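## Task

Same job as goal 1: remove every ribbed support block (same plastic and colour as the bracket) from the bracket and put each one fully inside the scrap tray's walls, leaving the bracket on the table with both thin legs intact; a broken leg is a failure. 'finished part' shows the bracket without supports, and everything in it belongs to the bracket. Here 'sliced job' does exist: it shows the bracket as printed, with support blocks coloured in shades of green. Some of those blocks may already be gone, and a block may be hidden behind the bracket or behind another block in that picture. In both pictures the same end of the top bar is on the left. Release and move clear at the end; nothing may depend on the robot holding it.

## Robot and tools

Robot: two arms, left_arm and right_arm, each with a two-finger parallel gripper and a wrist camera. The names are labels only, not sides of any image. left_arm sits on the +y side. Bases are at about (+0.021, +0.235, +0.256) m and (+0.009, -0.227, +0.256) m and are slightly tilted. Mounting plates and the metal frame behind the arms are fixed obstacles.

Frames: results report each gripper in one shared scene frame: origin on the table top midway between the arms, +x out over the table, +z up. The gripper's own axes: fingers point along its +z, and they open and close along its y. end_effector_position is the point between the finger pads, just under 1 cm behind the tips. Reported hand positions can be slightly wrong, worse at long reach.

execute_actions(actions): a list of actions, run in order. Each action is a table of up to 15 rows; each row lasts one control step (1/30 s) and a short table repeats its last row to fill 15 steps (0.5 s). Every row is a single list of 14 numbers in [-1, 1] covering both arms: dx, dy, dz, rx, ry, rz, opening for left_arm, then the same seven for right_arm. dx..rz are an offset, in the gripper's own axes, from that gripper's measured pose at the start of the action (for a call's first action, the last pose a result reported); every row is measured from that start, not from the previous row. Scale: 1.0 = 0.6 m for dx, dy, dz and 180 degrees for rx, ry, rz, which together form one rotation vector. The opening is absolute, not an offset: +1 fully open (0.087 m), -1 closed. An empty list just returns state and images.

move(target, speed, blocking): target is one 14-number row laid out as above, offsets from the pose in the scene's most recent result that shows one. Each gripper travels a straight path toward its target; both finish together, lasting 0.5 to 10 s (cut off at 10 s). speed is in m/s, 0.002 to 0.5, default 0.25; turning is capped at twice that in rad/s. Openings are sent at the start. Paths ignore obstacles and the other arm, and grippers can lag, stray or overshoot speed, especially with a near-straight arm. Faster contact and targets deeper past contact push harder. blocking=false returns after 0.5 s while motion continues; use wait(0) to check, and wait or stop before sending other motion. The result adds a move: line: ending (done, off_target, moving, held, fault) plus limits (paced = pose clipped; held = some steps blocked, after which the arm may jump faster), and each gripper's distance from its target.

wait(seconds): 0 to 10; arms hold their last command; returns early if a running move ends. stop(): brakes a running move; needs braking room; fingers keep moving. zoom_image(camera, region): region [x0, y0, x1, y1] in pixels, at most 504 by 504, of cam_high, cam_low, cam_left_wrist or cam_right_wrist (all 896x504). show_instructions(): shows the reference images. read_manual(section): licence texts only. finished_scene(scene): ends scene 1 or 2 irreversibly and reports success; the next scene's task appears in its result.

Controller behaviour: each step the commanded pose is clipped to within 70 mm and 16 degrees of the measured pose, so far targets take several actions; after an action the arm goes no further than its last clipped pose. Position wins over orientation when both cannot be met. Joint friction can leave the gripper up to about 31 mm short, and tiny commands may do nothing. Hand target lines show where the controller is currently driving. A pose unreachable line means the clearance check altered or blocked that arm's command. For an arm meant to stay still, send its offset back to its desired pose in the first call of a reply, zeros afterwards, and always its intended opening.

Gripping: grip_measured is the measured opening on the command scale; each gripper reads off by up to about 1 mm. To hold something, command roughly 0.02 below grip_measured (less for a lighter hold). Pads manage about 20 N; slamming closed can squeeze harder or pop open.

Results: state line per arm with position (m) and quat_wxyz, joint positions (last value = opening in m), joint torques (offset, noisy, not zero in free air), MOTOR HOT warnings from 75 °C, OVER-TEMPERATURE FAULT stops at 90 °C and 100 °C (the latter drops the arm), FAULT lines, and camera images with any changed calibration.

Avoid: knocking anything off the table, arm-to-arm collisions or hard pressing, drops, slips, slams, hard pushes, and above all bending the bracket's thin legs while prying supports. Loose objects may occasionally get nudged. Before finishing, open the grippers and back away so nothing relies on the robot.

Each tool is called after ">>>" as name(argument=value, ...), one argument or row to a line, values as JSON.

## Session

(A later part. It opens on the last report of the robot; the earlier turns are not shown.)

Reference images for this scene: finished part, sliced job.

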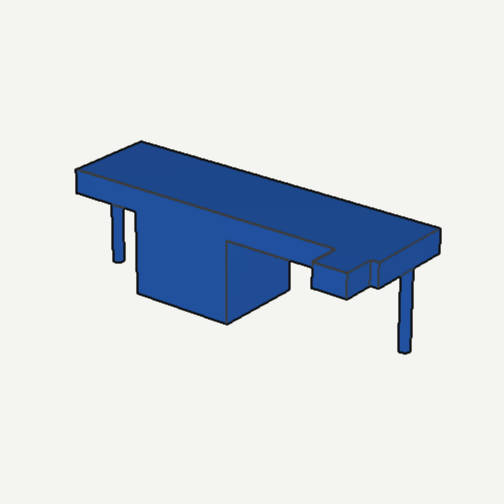

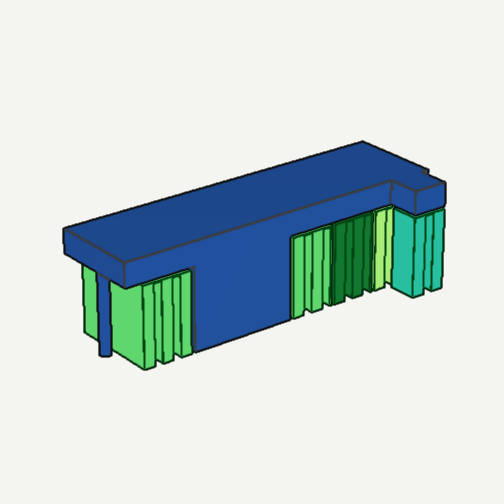

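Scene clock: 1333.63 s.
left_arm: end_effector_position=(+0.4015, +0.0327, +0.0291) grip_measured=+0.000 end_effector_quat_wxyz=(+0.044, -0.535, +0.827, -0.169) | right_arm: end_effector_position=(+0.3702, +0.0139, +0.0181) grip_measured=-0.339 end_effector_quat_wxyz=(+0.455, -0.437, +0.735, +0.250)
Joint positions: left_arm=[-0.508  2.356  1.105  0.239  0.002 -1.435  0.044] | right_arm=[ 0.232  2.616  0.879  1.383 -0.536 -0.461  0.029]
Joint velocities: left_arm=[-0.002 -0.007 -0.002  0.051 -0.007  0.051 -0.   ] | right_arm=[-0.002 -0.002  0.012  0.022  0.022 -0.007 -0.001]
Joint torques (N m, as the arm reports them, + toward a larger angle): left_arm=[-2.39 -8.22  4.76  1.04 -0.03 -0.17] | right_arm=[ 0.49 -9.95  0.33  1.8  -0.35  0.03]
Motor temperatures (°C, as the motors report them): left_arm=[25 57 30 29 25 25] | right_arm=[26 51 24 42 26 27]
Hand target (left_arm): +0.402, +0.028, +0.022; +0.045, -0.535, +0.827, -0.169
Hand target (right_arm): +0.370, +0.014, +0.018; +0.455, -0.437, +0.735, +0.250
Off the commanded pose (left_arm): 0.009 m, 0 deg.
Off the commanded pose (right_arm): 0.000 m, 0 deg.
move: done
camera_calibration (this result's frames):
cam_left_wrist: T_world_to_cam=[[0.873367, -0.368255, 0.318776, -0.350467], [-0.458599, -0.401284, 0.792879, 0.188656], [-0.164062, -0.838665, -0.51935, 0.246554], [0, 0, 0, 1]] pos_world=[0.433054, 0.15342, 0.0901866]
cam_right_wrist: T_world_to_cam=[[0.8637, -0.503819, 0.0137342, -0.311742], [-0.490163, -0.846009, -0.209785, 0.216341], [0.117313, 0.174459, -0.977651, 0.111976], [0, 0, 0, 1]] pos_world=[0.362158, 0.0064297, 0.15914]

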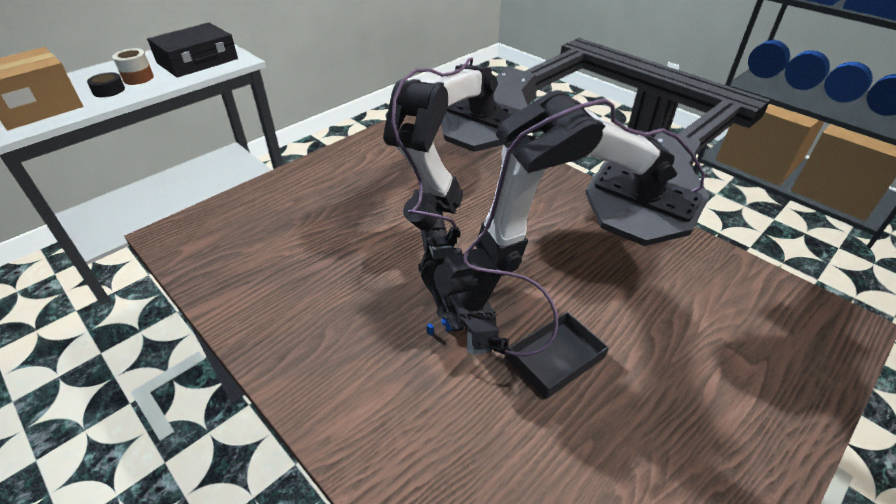

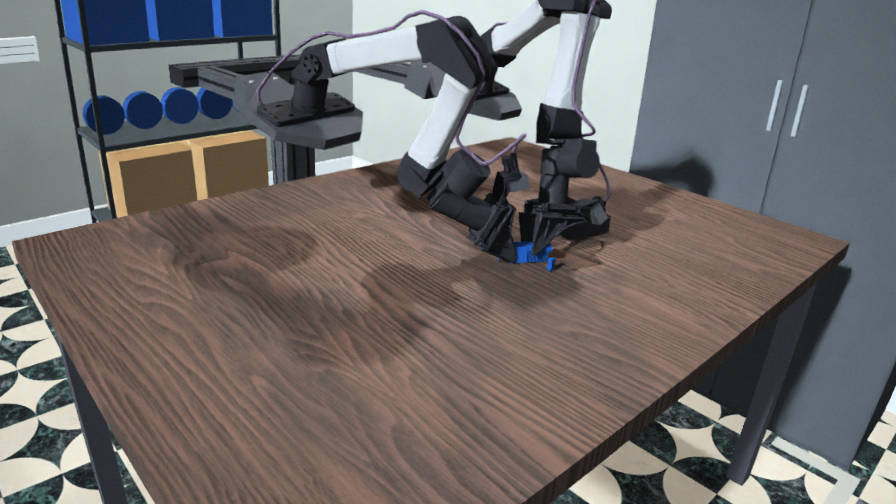

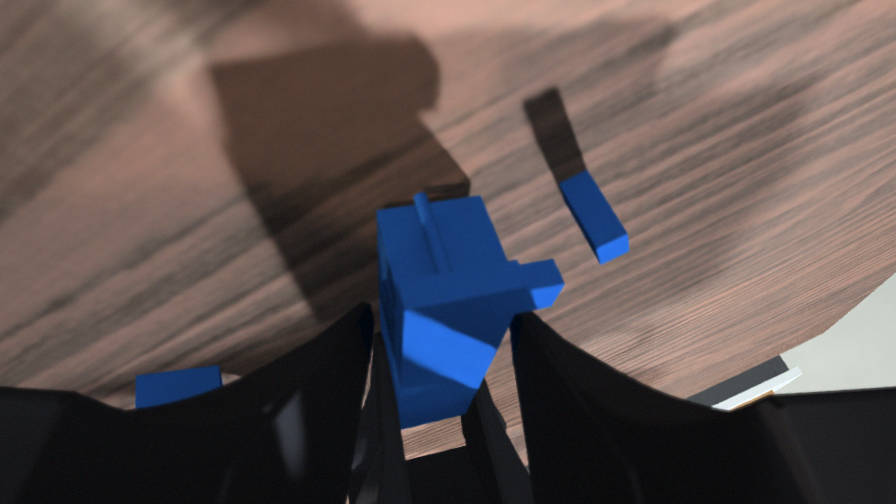

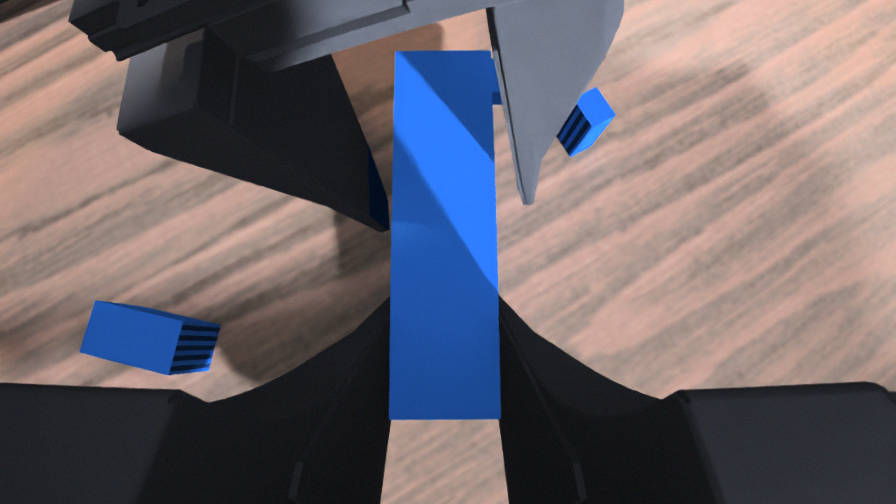

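>>> execute_actions(
  actions=[
    [[-0.0035,0,0.001,0,-0.004,0,0.0,0,0,0,0,0,0,-0.38],[-0.005,0,0.0012,0,-0.0055,0,0.0,0,0,0,0,0,0,-0.38],[-0.0066,0,0.0016,0,-0.0072,0,0.0,0,0,0,0,0,0,-0.38]],
  ],
)

Scene clock: 1345.13 s.
left_arm: end_effector_position=(+0.4025, +0.0351, +0.0281) grip_measured=+0.000 end_effector_quat_wxyz=(+0.049, -0.536, +0.826, -0.164) | right_arm: end_effector_position=(+0.3702, +0.0139, +0.0181) grip_measured=-0.339 end_effector_quat_wxyz=(+0.455, -0.437, +0.735, +0.250)
Joint positions: left_arm=[-0.508  2.356  1.105  0.239 -0.013 -1.435  0.044] | right_arm=[ 0.232  2.616  0.879  1.383 -0.536 -0.461  0.029]
Joint velocities: left_arm=[-0.007 -0.012  0.002 -0.051 -0.007 -0.022 -0.   ] | right_arm=[-0.017 -0.012 -0.007 -0.066  0.051 -0.051 -0.001]
Joint torques (N m, as the arm reports them, + toward a larger angle): left_arm=[ -1.41 -10.28   2.79   0.96  -0.02  -0.12] | right_arm=[ 0.59 -9.94  0.27  1.79 -0.34  0.02]
Motor temperatures (°C, as the motors report them): left_arm=[25 57 31 29 25 25] | right_arm=[26 51 24 42 26 27]
Hand target (left_arm): +0.403, +0.036, +0.028; +0.053, -0.537, +0.826, -0.163
Hand target (right_arm): +0.370, +0.014, +0.018; +0.455, -0.437, +0.735, +0.250
Off the commanded pose (left_arm): 0.001 m, 0 deg.
Off the commanded pose (right_arm): 0.000 m, 0 deg.
camera_calibration (this result's frames):
cam_left_wrist: T_world_to_cam=[[0.874072, -0.368251, 0.316844, -0.350366], [-0.459418, -0.414601, 0.78552, 0.191837], [-0.157904, -0.832164, -0.531572, 0.245838], [0, 0, 0, 1]] pos_world=[0.433197, 0.155091, 0.0910007]
cam_right_wrist: T_world_to_cam=[[0.8637, -0.503819, 0.0137342, -0.311742], [-0.490163, -0.846009, -0.209785, 0.216341], [0.117313, 0.174459, -0.977651, 0.111976], [0, 0, 0, 1]] pos_world=[0.362158, 0.0064297, 0.15914]

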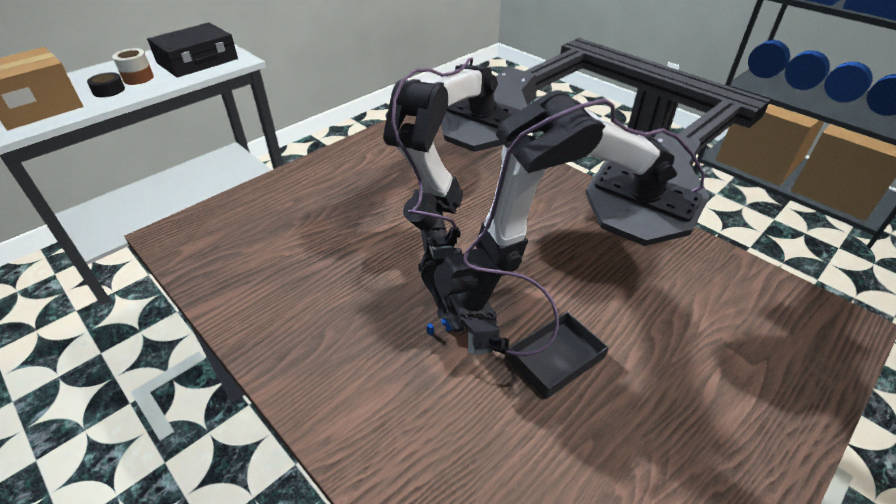

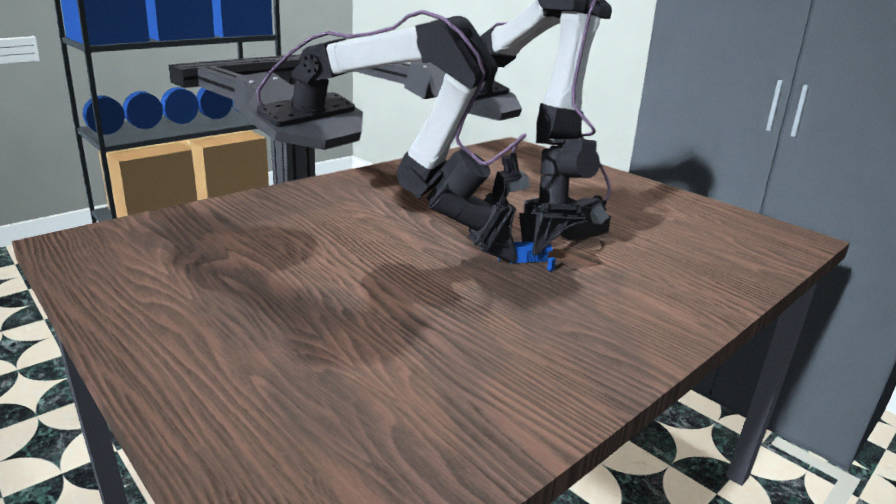

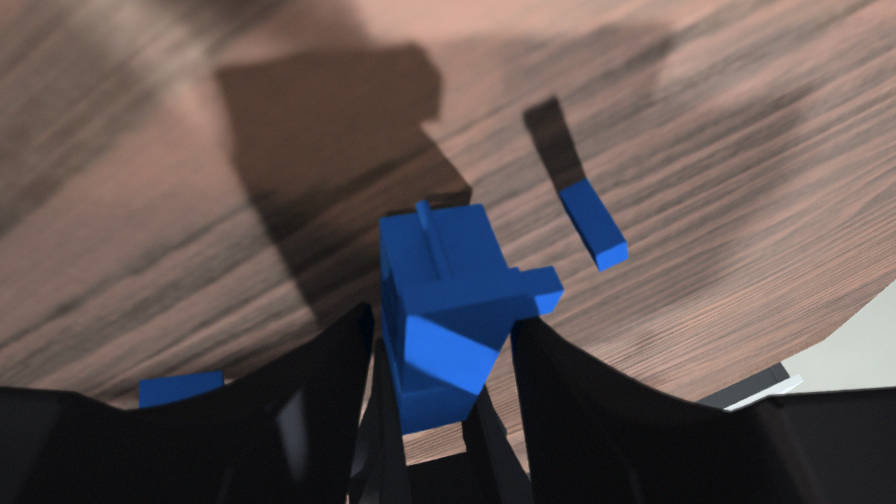

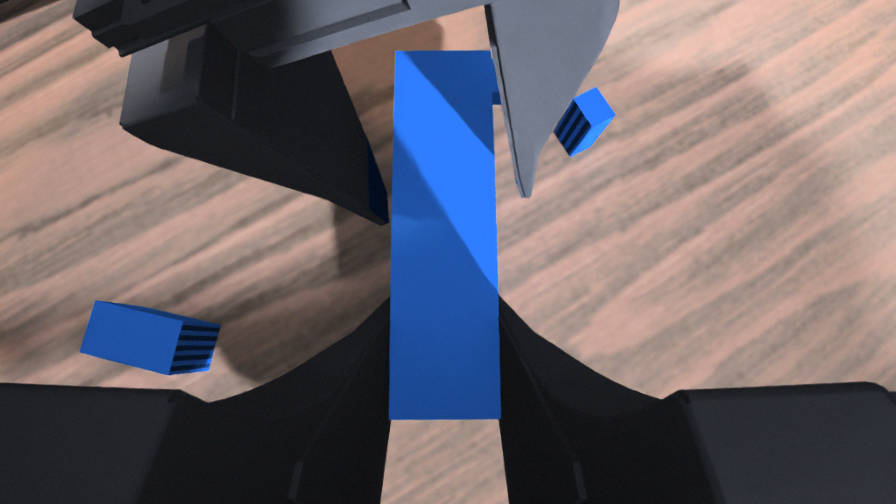

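>>> execute_actions(
  actions=[],
)

Scene clock: 1356.07 s.
left_arm: end_effector_position=(+0.4025, +0.0351, +0.0281) grip_measured=+0.000 end_effector_quat_wxyz=(+0.049, -0.536, +0.826, -0.164) | right_arm: end_effector_position=(+0.3702, +0.0139, +0.0181) grip_measured=-0.339 end_effector_quat_wxyz=(+0.455, -0.437, +0.735, +0.250)
Joint positions: left_arm=[-0.508  2.356  1.105  0.239 -0.014 -1.435  0.044] | right_arm=[ 0.232  2.616  0.879  1.383 -0.536 -0.461  0.029]
Joint velocities: left_arm=[-0.002  0.007  0.017 -0.037  0.11  -0.007 -0.   ] | right_arm=[-0.002  0.007  0.017 -0.095 -0.037 -0.022 -0.   ]
Joint torques (N m, as the arm reports them, + toward a larger angle): left_arm=[ -1.49 -10.24   2.82   0.97  -0.04  -0.13] | right_arm=[ 0.6  -9.93  0.22  1.82 -0.36  0.03]
Motor temperatures (°C, as the motors report them): left_arm=[25 58 30 29 25 25] | right_arm=[26 51 24 42 26 27]
Hand target (left_arm): +0.403, +0.036, +0.028; +0.053, -0.537, +0.826, -0.163
Hand target (right_arm): +0.370, +0.014, +0.018; +0.455, -0.437, +0.735, +0.250
Off the commanded pose (left_arm): 0.001 m, 0 deg.
Off the commanded pose (right_arm): 0.000 m, 0 deg.
camera_calibration (this result's frames):
cam_left_wrist: T_world_to_cam=[[0.874085, -0.368259, 0.316797, -0.350361], [-0.459443, -0.41493, 0.785331, 0.191918], [-0.157756, -0.831997, -0.531878, 0.245822], [0, 0, 0, 1]] pos_world=[0.433201, 0.155132, 0.0910216]
cam_right_wrist: T_world_to_cam=[[0.8637, -0.503819, 0.0137342, -0.311742], [-0.490163, -0.846009, -0.209785, 0.216341], [0.117313, 0.174459, -0.977651, 0.111976], [0, 0, 0, 1]] pos_world=[0.362158, 0.0064297, 0.15914]

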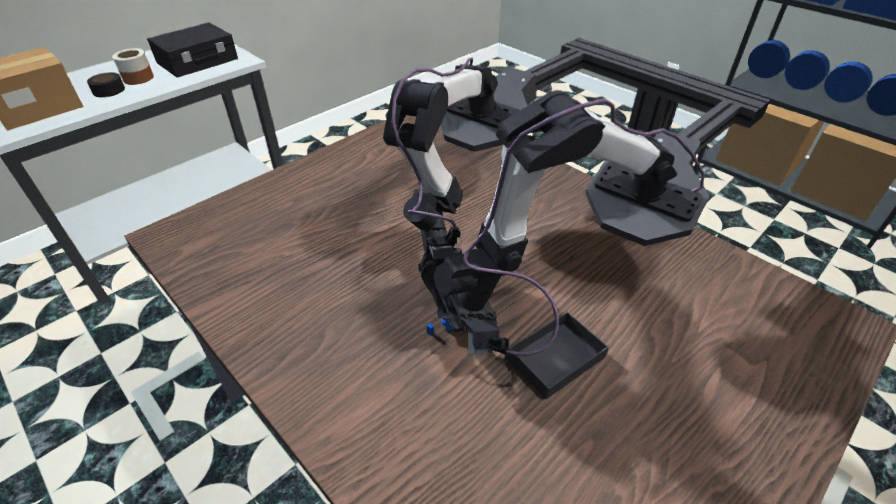

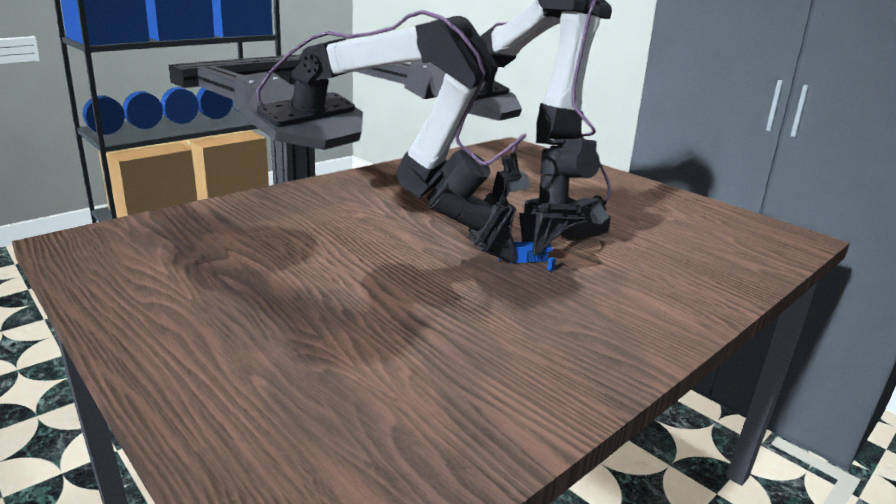

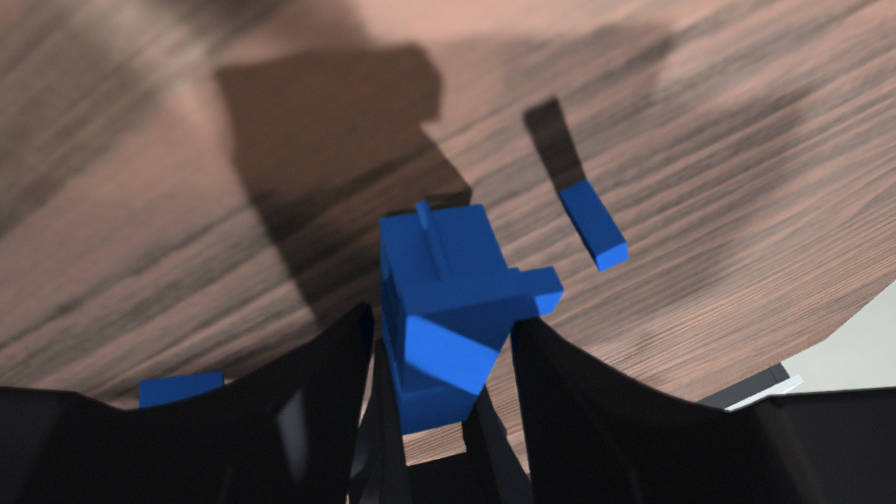

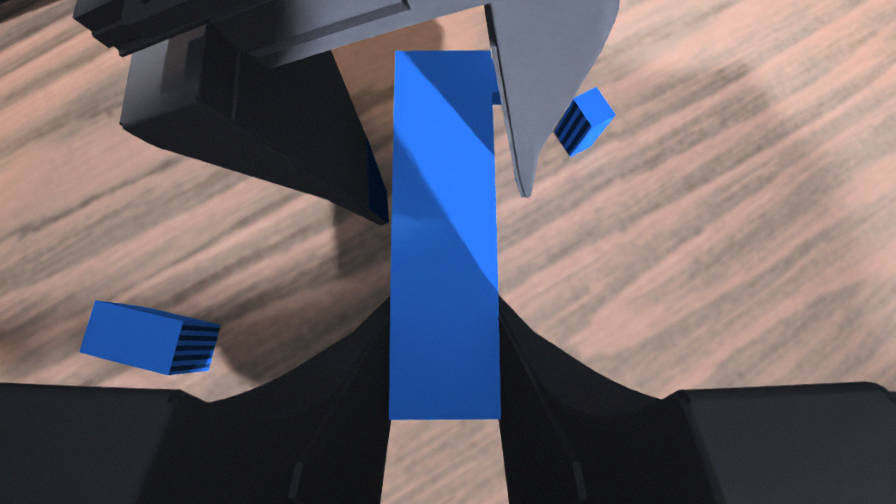

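>>> execute_actions(
  actions=[
    [[0,0,0,0,0,0,-1,0,0,0,0,0,0,-0.38]],
  ],
)

Scene clock: 1358.83 s.
left_arm: end_effector_position=(+0.4032, +0.0352, +0.0282) grip_measured=-0.341 end_effector_quat_wxyz=(+0.051, -0.535, +0.827, -0.165) | right_arm: end_effector_position=(+0.3696, +0.0143, +0.0181) grip_measured=-0.339 end_effector_quat_wxyz=(+0.454, -0.438, +0.734, +0.252)
Joint positions: left_arm=[-0.508  2.356  1.105  0.242 -0.015 -1.433  0.029] | right_arm=[ 0.232  2.616  0.879  1.381 -0.54  -0.462  0.029]
Joint velocities: left_arm=[-0.007  0.017  0.032 -0.066 -0.037  0.081 -0.   ] | right_arm=[ 0.007 -0.012  0.007 -0.037 -0.022  0.007  0.   ]
Joint torques (N m, as the arm reports them, + toward a larger angle): left_arm=[ -1.48 -10.33   2.97   0.9    0.05  -0.17] | right_arm=[ 0.5  -9.89  0.12  1.81 -0.33  0.05]
Motor temperatures (°C, as the motors report them): left_arm=[25 58 30 29 25 25] | right_arm=[26 51 24 42 26 27]
Hand target (left_arm): +0.403, +0.035, +0.028; +0.050, -0.536, +0.826, -0.164
Hand target (right_arm): +0.370, +0.014, +0.018; +0.455, -0.437, +0.735, +0.250
Off the commanded pose (left_arm): 0.001 m, 0 deg.
Off the commanded pose (right_arm): 0.001 m, 0 deg.
camera_calibration (this result's frames):
cam_left_wrist: T_world_to_cam=[[0.872443, -0.369666, 0.319673, -0.350357], [-0.462888, -0.41521, 0.783158, 0.19367], [-0.156776, -0.831233, -0.533361, 0.245675], [0, 0, 0, 1]] pos_world=[0.43383, 0.155111, 0.0913587]
cam_right_wrist: T_world_to_cam=[[0.865483, -0.500791, 0.0121056, -0.311707], [-0.487402, -0.847432, -0.210471, 0.215411], [0.11566, 0.176258, -0.977525, 0.112581], [0, 0, 0, 1]] pos_world=[0.361748, 0.00660253, 0.159162]

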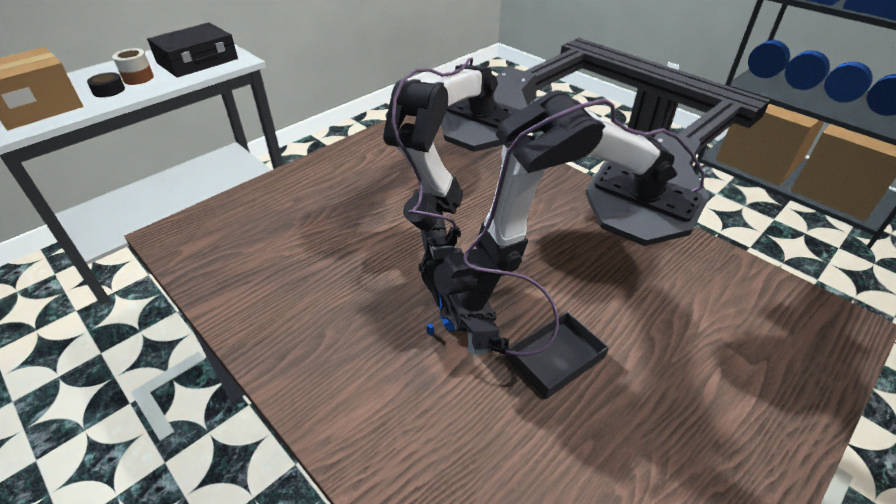

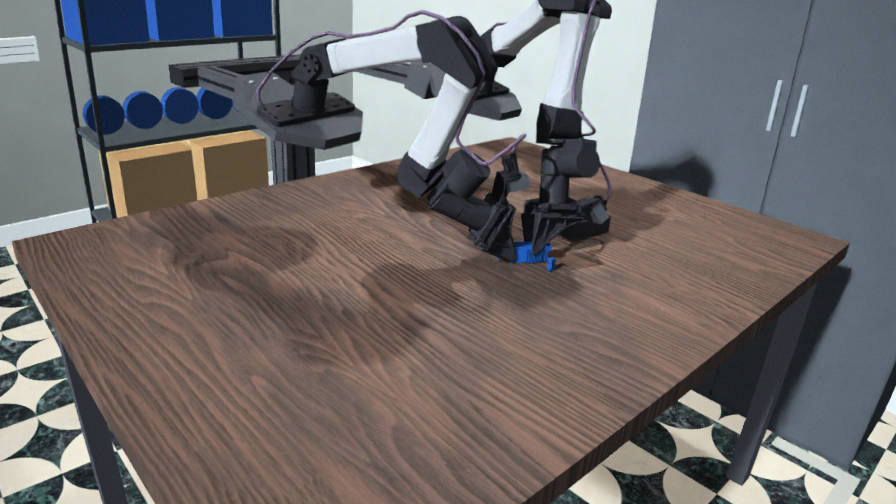

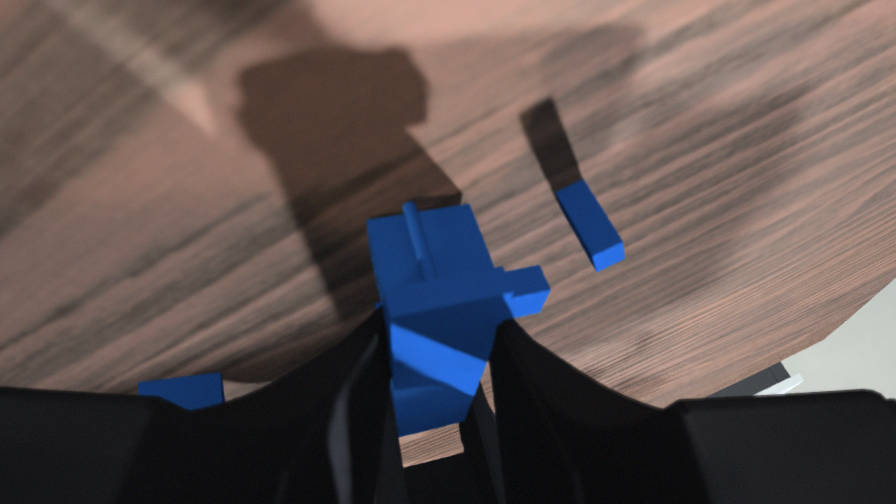

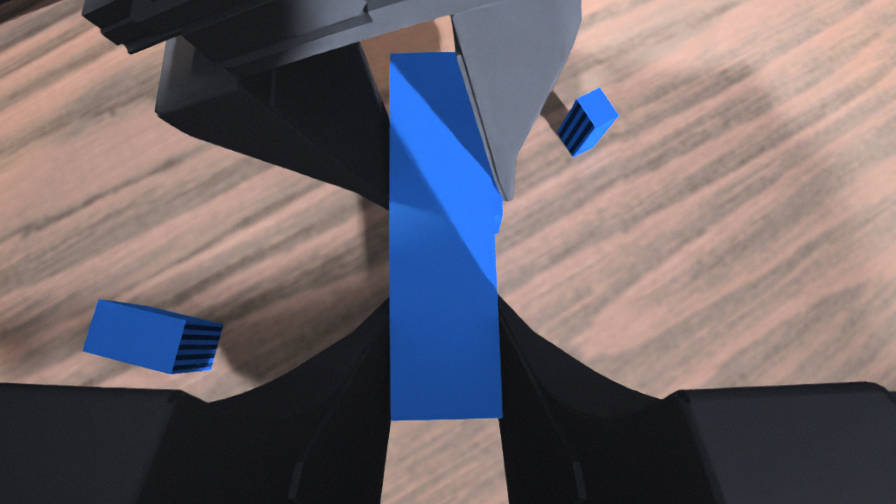

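>>> zoom_image(
  camera="cam_right_wrist",
  region=[340, 120, 580, 300],
)

>>> zoom_image(
  camera="cam_low",
  region=[480, 200, 600, 290],
)

Region (340, 120, 580, 300) of cam_right_wrist's 896x504 image, scaled by 2.100, with more detail than that image has; it fills the top 378 rows of this view, and the rest is white.

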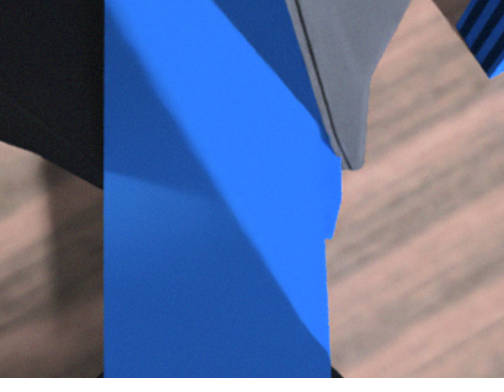

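Region (480, 200, 600, 290) of cam_low's 896x504 image, scaled by 4.200, with more detail than that image has; it fills the top 378 rows of this view, and the rest is white.

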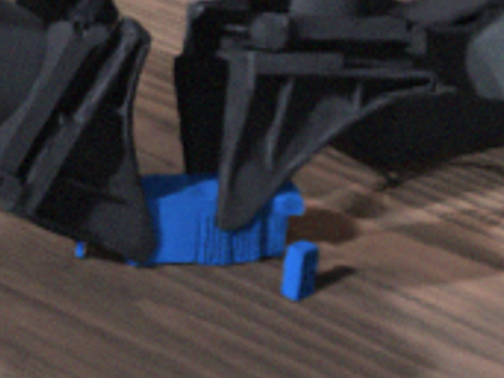

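>>> execute_actions(
  actions=[
    [[0,0,0,0,0,0,-0.33,0,0,0,0,0,0,-0.38],[0,0,0,0,0,0,-0.31,0,0,0,0,0,0,-0.38],[0,0,0,0,0,0,-0.28,0,0,0,0,0,0,-0.38],[0,0,0,0,0,0,-0.25,0,0,0,0,0,0,-0.38],[0,0,0,0,0,0,-0.21,0,0,0,0,0,0,-0.38],[0,0,0,0,0,0,-0.17,0,0,0,0,0,0,-0.38],[0,0,0,0,0,0,-0.13,0,0,0,0,0,0,-0.38],[0,0,0,0,0,0,-0.09,0,0,0,0,0,0,-0.38],[0,0,0,0,0,0,-0.05,0,0,0,0,0,0,-0.38],[0,0,0,0,0,0,0,0,0,0,0,0,0,-0.38],[0,0,0,0,0,0,0.05,0,0,0,0,0,0,-0.38],[0,0,0,0,0,0,0.1,0,0,0,0,0,0,-0.38]],
  ],
)

>>> zoom_image(
  camera="cam_right_wrist",
  region=[340, 20, 640, 300],
)

>>> zoom_image(
  camera="cam_low",
  region=[480, 200, 600, 290],
)

Scene clock: 1402.30 s.
left_arm: end_effector_position=(+0.4032, +0.0352, +0.0282) grip_measured=+0.099 end_effector_quat_wxyz=(+0.051, -0.535, +0.827, -0.165) | right_arm: end_effector_position=(+0.3696, +0.0143, +0.0181) grip_measured=-0.339 end_effector_quat_wxyz=(+0.454, -0.438, +0.734, +0.252)
Joint positions: left_arm=[-0.508  2.356  1.105  0.242 -0.015 -1.433  0.048] | right_arm=[ 0.232  2.616  0.879  1.381 -0.54  -0.462  0.029]
Joint velocities: left_arm=[-0.002 -0.012  0.007 -0.095 -0.051 -0.066  0.001] | right_arm=[ 0.002 -0.007 -0.002  0.022  0.007 -0.037 -0.   ]
Joint torques (N m, as the arm reports them, + toward a larger angle): left_arm=[ -1.42 -10.32   2.96   0.95   0.05  -0.15] | right_arm=[ 0.55 -9.96  0.26  1.79 -0.35  0.06]
Motor temperatures (°C, as the motors report them): left_arm=[25 60 30 29 25 25] | right_arm=[25 51 24 42 25 27]
Hand target (left_arm): +0.403, +0.035, +0.028; +0.051, -0.535, +0.827, -0.165
Hand target (right_arm): +0.370, +0.014, +0.018; +0.454, -0.438, +0.734, +0.252
Off the commanded pose (left_arm): 0.000 m, 0 deg.
Off the commanded pose (right_arm): 0.000 m, 0 deg.
camera_calibration (this result's frames):
cam_left_wrist: T_world_to_cam=[[0.872443, -0.369666, 0.319673, -0.350357], [-0.462888, -0.41521, 0.783158, 0.19367], [-0.156776, -0.831233, -0.533361, 0.245675], [0, 0, 0, 1]] pos_world=[0.43383, 0.155111, 0.0913587]
cam_right_wrist: T_world_to_cam=[[0.865483, -0.500791, 0.0121056, -0.311707], [-0.487402, -0.847432, -0.210471, 0.215411], [0.11566, 0.176258, -0.977525, 0.112581], [0, 0, 0, 1]] pos_world=[0.361748, 0.00660253, 0.159162]

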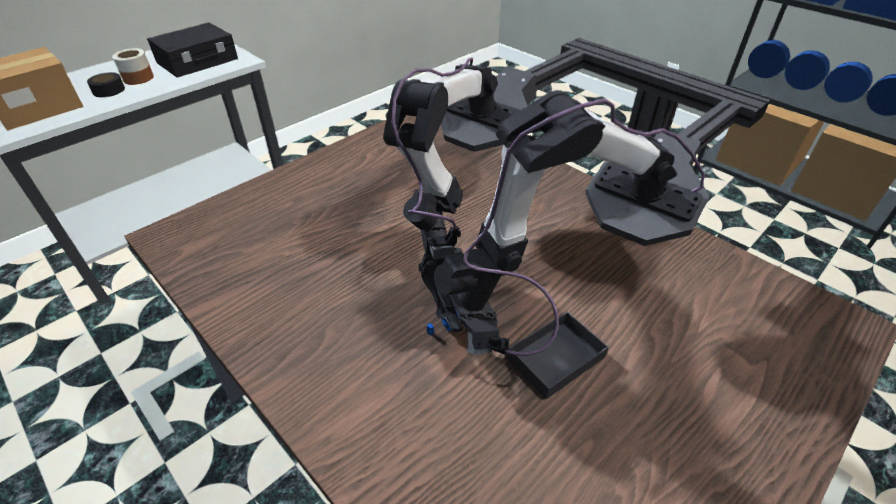

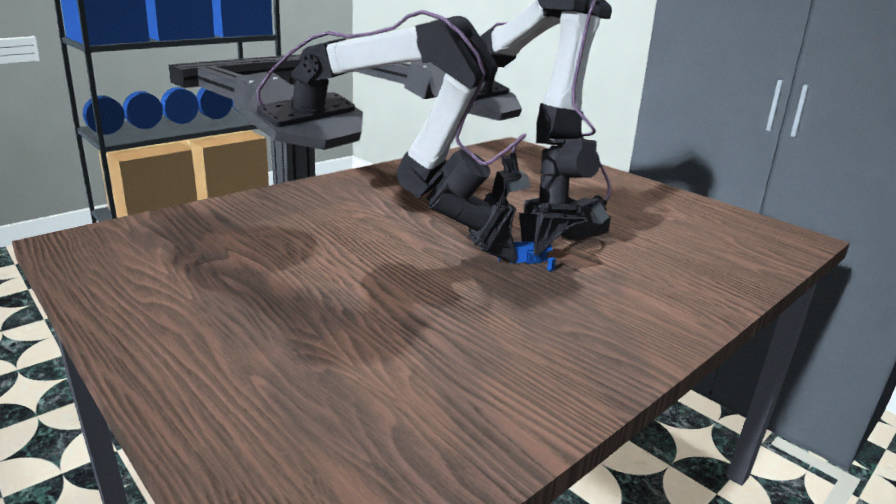

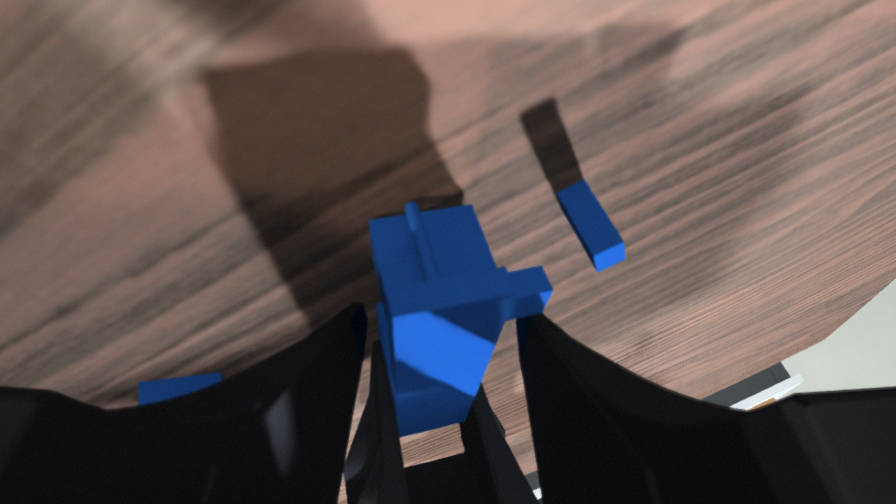

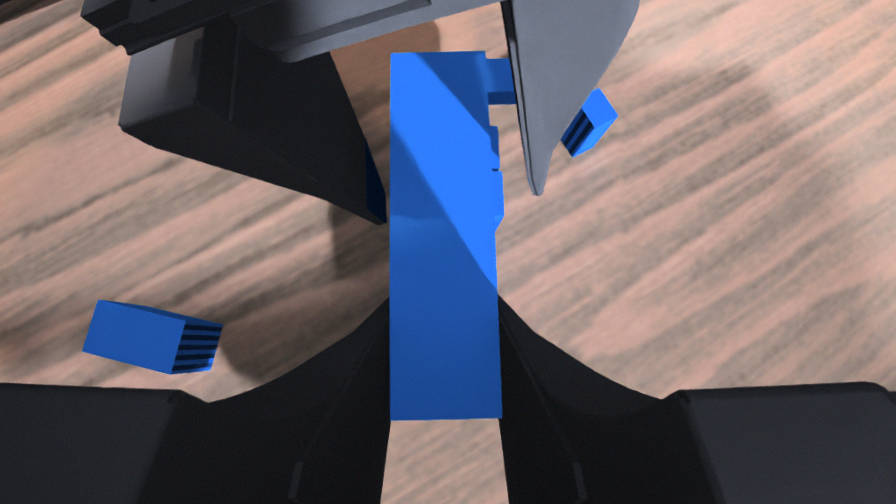

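Region (340, 20, 640, 300) of cam_right_wrist's 896x504 image, scaled by 1.680, with more detail than that image has; it fills the top 470 rows of this view, and the rest is white.

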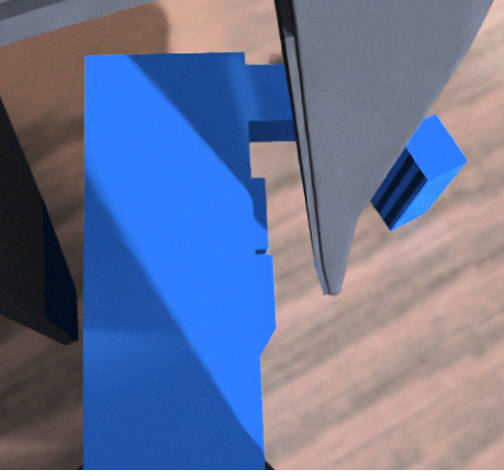

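Region (480, 200, 600, 290) of cam_low's 896x504 image, scaled by 4.200, with more detail than that image has; it fills the top 378 rows of this view, and the rest is white.

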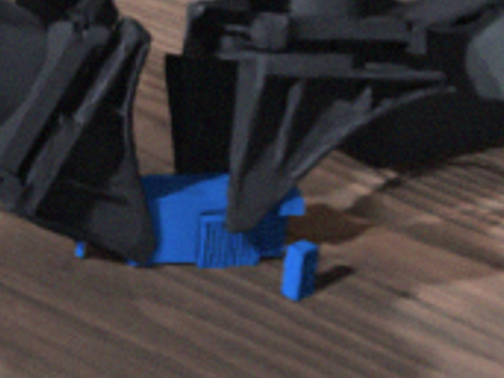

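>>> move(
  target=[0,-0.0117,0,0,0,0,0.17,0,0,0,0,0,0,-0.38],
  speed=0.03,
)

Scene clock: 1462.77 s.
left_arm: end_effector_position=(+0.4030, +0.0353, +0.0281) grip_measured=+0.170 end_effector_quat_wxyz=(+0.051, -0.535, +0.827, -0.164) | right_arm: end_effector_position=(+0.3696, +0.0143, +0.0181) grip_measured=-0.339 end_effector_quat_wxyz=(+0.454, -0.438, +0.734, +0.252)
Joint positions: left_arm=[-0.508  2.356  1.105  0.241 -0.015 -1.433  0.051] | right_arm=[ 0.232  2.616  0.879  1.381 -0.54  -0.462  0.029]
Joint velocities: left_arm=[-0.002  0.002 -0.012 -0.066 -0.007  0.007 -0.001] | right_arm=[-0.007  0.002 -0.007  0.007  0.007 -0.007  0.   ]
Joint torques (N m, as the arm reports them, + toward a larger angle): left_arm=[ -1.73 -10.35   5.31   0.7    0.05  -0.16] | right_arm=[ 0.54 -9.89  0.3   1.82 -0.35 -0.01]
Motor temperatures (°C, as the motors report them): left_arm=[25 62 30 29 25 25] | right_arm=[25 51 24 42 25 27]
Hand target (left_arm): +0.409, +0.033, +0.031; +0.051, -0.535, +0.827, -0.165
Hand target (right_arm): +0.370, +0.014, +0.018; +0.454, -0.438, +0.734, +0.252
Off the commanded pose (left_arm): 0.007 m, 0 deg.
Off the commanded pose (right_arm): 0.000 m, 0 deg.
move: done
camera_calibration (this result's frames):
cam_left_wrist: T_world_to_cam=[[0.872723, -0.369927, 0.318605, -0.350147], [-0.462115, -0.415401, 0.783512, 0.193328], [-0.157494, -0.831021, -0.533479, 0.245934], [0, 0, 0, 1]] pos_world=[0.433654, 0.155156, 0.0912842]
cam_right_wrist: T_world_to_cam=[[0.865483, -0.500791, 0.0121056, -0.311707], [-0.487402, -0.847432, -0.210471, 0.215411], [0.11566, 0.176258, -0.977525, 0.112581], [0, 0, 0, 1]] pos_world=[0.361748, 0.00660253, 0.159162]

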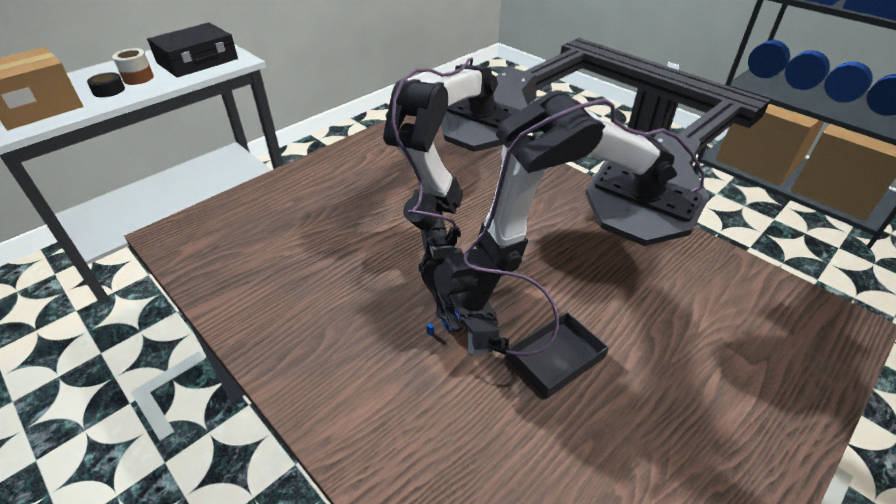

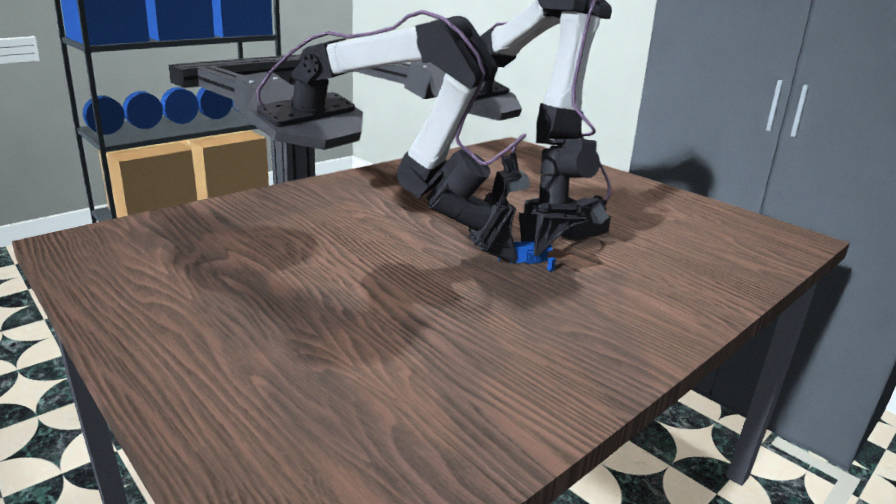

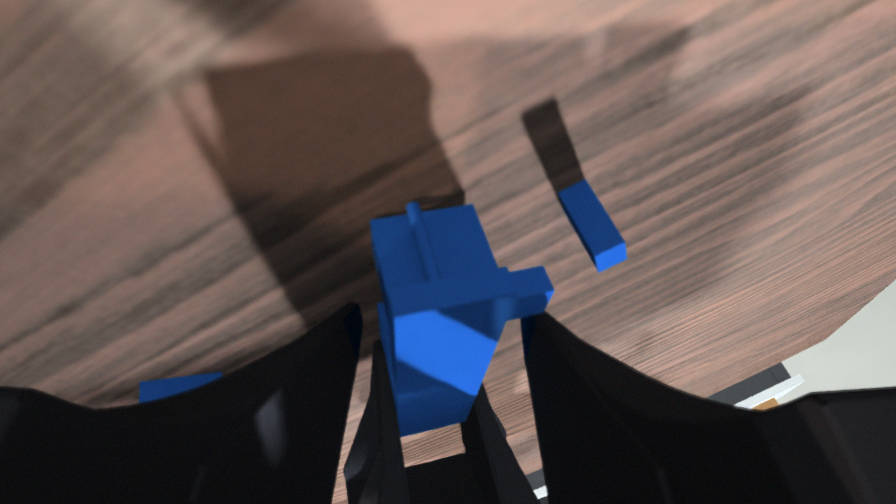

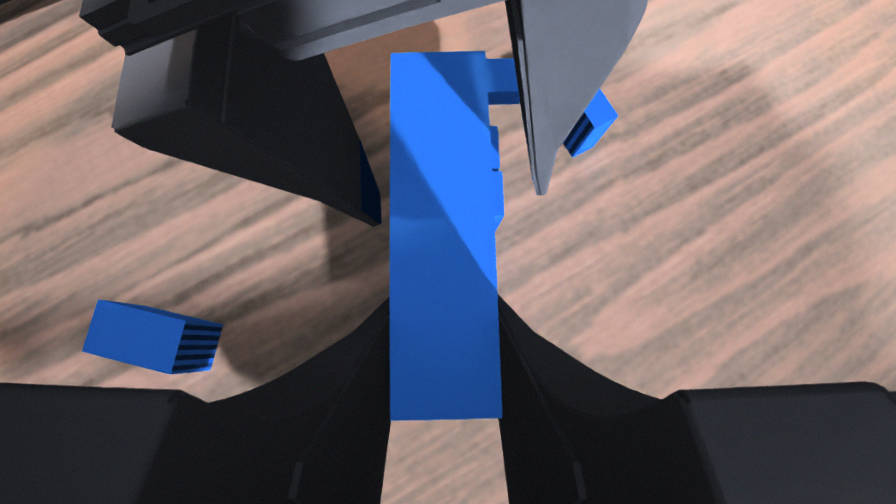

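>>> move(
  target=[0,-0.02,0,0,0,0,0.17,0,0,0,0,0,0,-0.38],
  speed=0.03,
)

Scene clock: 1465.63 s.
left_arm: end_effector_position=(+0.4123, +0.0328, +0.0313) grip_measured=+0.170 end_effector_quat_wxyz=(+0.054, -0.535, +0.826, -0.169) | right_arm: end_effector_position=(+0.3696, +0.0143, +0.0181) grip_measured=-0.339 end_effector_quat_wxyz=(+0.454, -0.438, +0.734, +0.252)
Joint positions: left_arm=[-0.508  2.356  1.134  0.223 -0.015 -1.433  0.051] | right_arm=[ 0.232  2.616  0.879  1.381 -0.54  -0.462  0.029]
Joint velocities: left_arm=[ 0.007 -0.002  0.007  0.007 -0.022 -0.007  0.   ] | right_arm=[-0.002  0.017  0.007  0.007  0.022  0.051  0.001]
Joint torques (N m, as the arm reports them, + toward a larger angle): left_arm=[ -1.94 -10.21   4.75   0.74   0.03  -0.17] | right_arm=[ 0.57 -9.85  0.22  1.81 -0.34  0.04]
Motor temperatures (°C, as the motors report them): left_arm=[25 62 30 29 25 25] | right_arm=[25 51 24 42 25 27]
Hand target (left_arm): +0.413, +0.031, +0.032; +0.051, -0.535, +0.827, -0.165
Hand target (right_arm): +0.370, +0.014, +0.018; +0.454, -0.438, +0.734, +0.252
Off the commanded pose (left_arm): 0.002 m, 1 deg.
Off the commanded pose (right_arm): 0.000 m, 0 deg.
move: done
camera_calibration (this result's frames):
cam_left_wrist: T_world_to_cam=[[0.869868, -0.367306, 0.329265, -0.359474], [-0.469823, -0.413502, 0.779925, 0.197323], [-0.150319, -0.833128, -0.532261, 0.244127], [0, 0, 0, 1]] pos_world=[0.442099, 0.152946, 0.0944047]
cam_right_wrist: T_world_to_cam=[[0.865483, -0.500791, 0.0121056, -0.311707], [-0.487402, -0.847432, -0.210471, 0.215411], [0.11566, 0.176258, -0.977525, 0.112581], [0, 0, 0, 1]] pos_world=[0.361748, 0.00660253, 0.159162]

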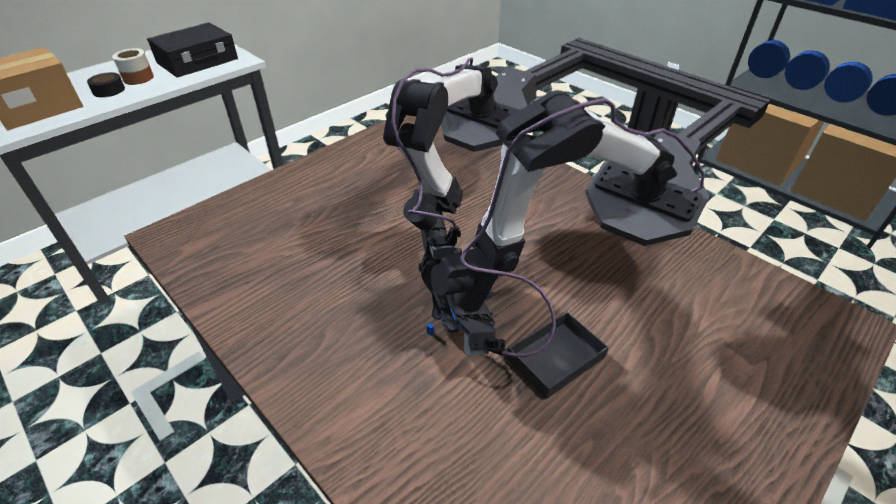

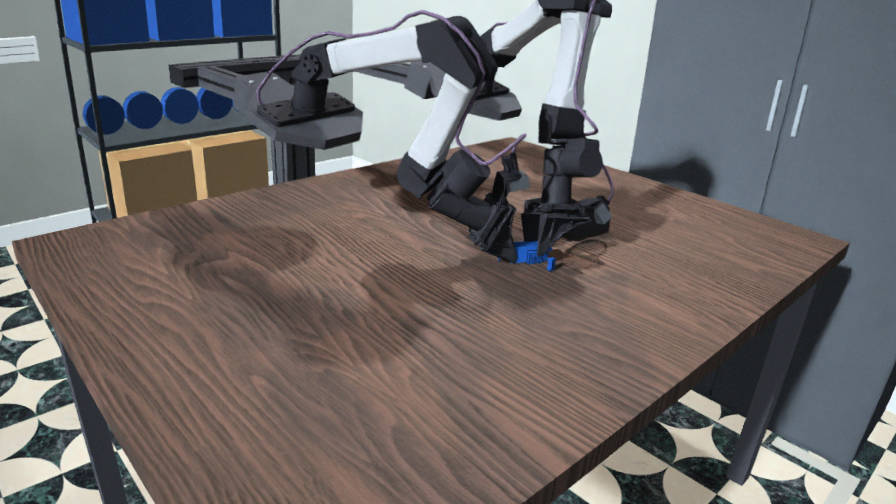

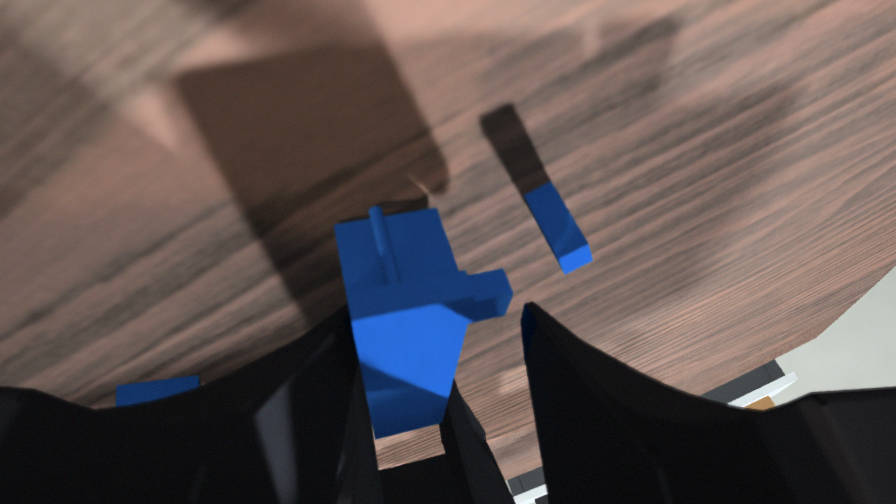

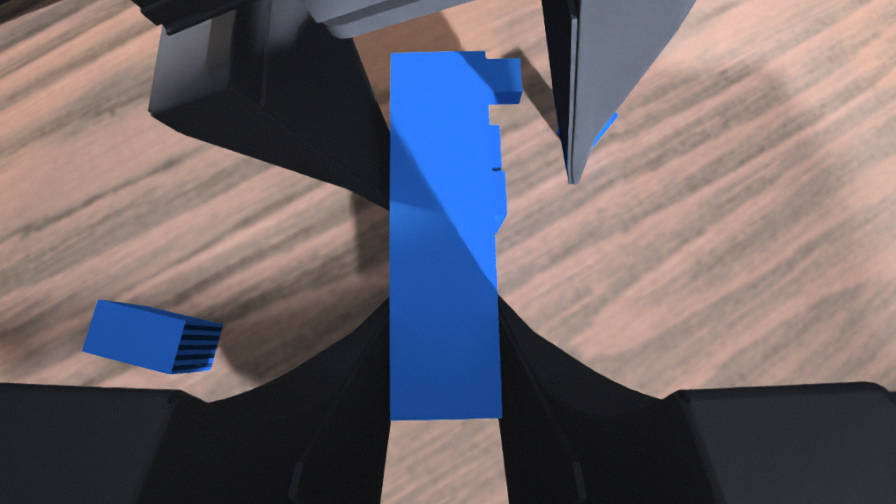

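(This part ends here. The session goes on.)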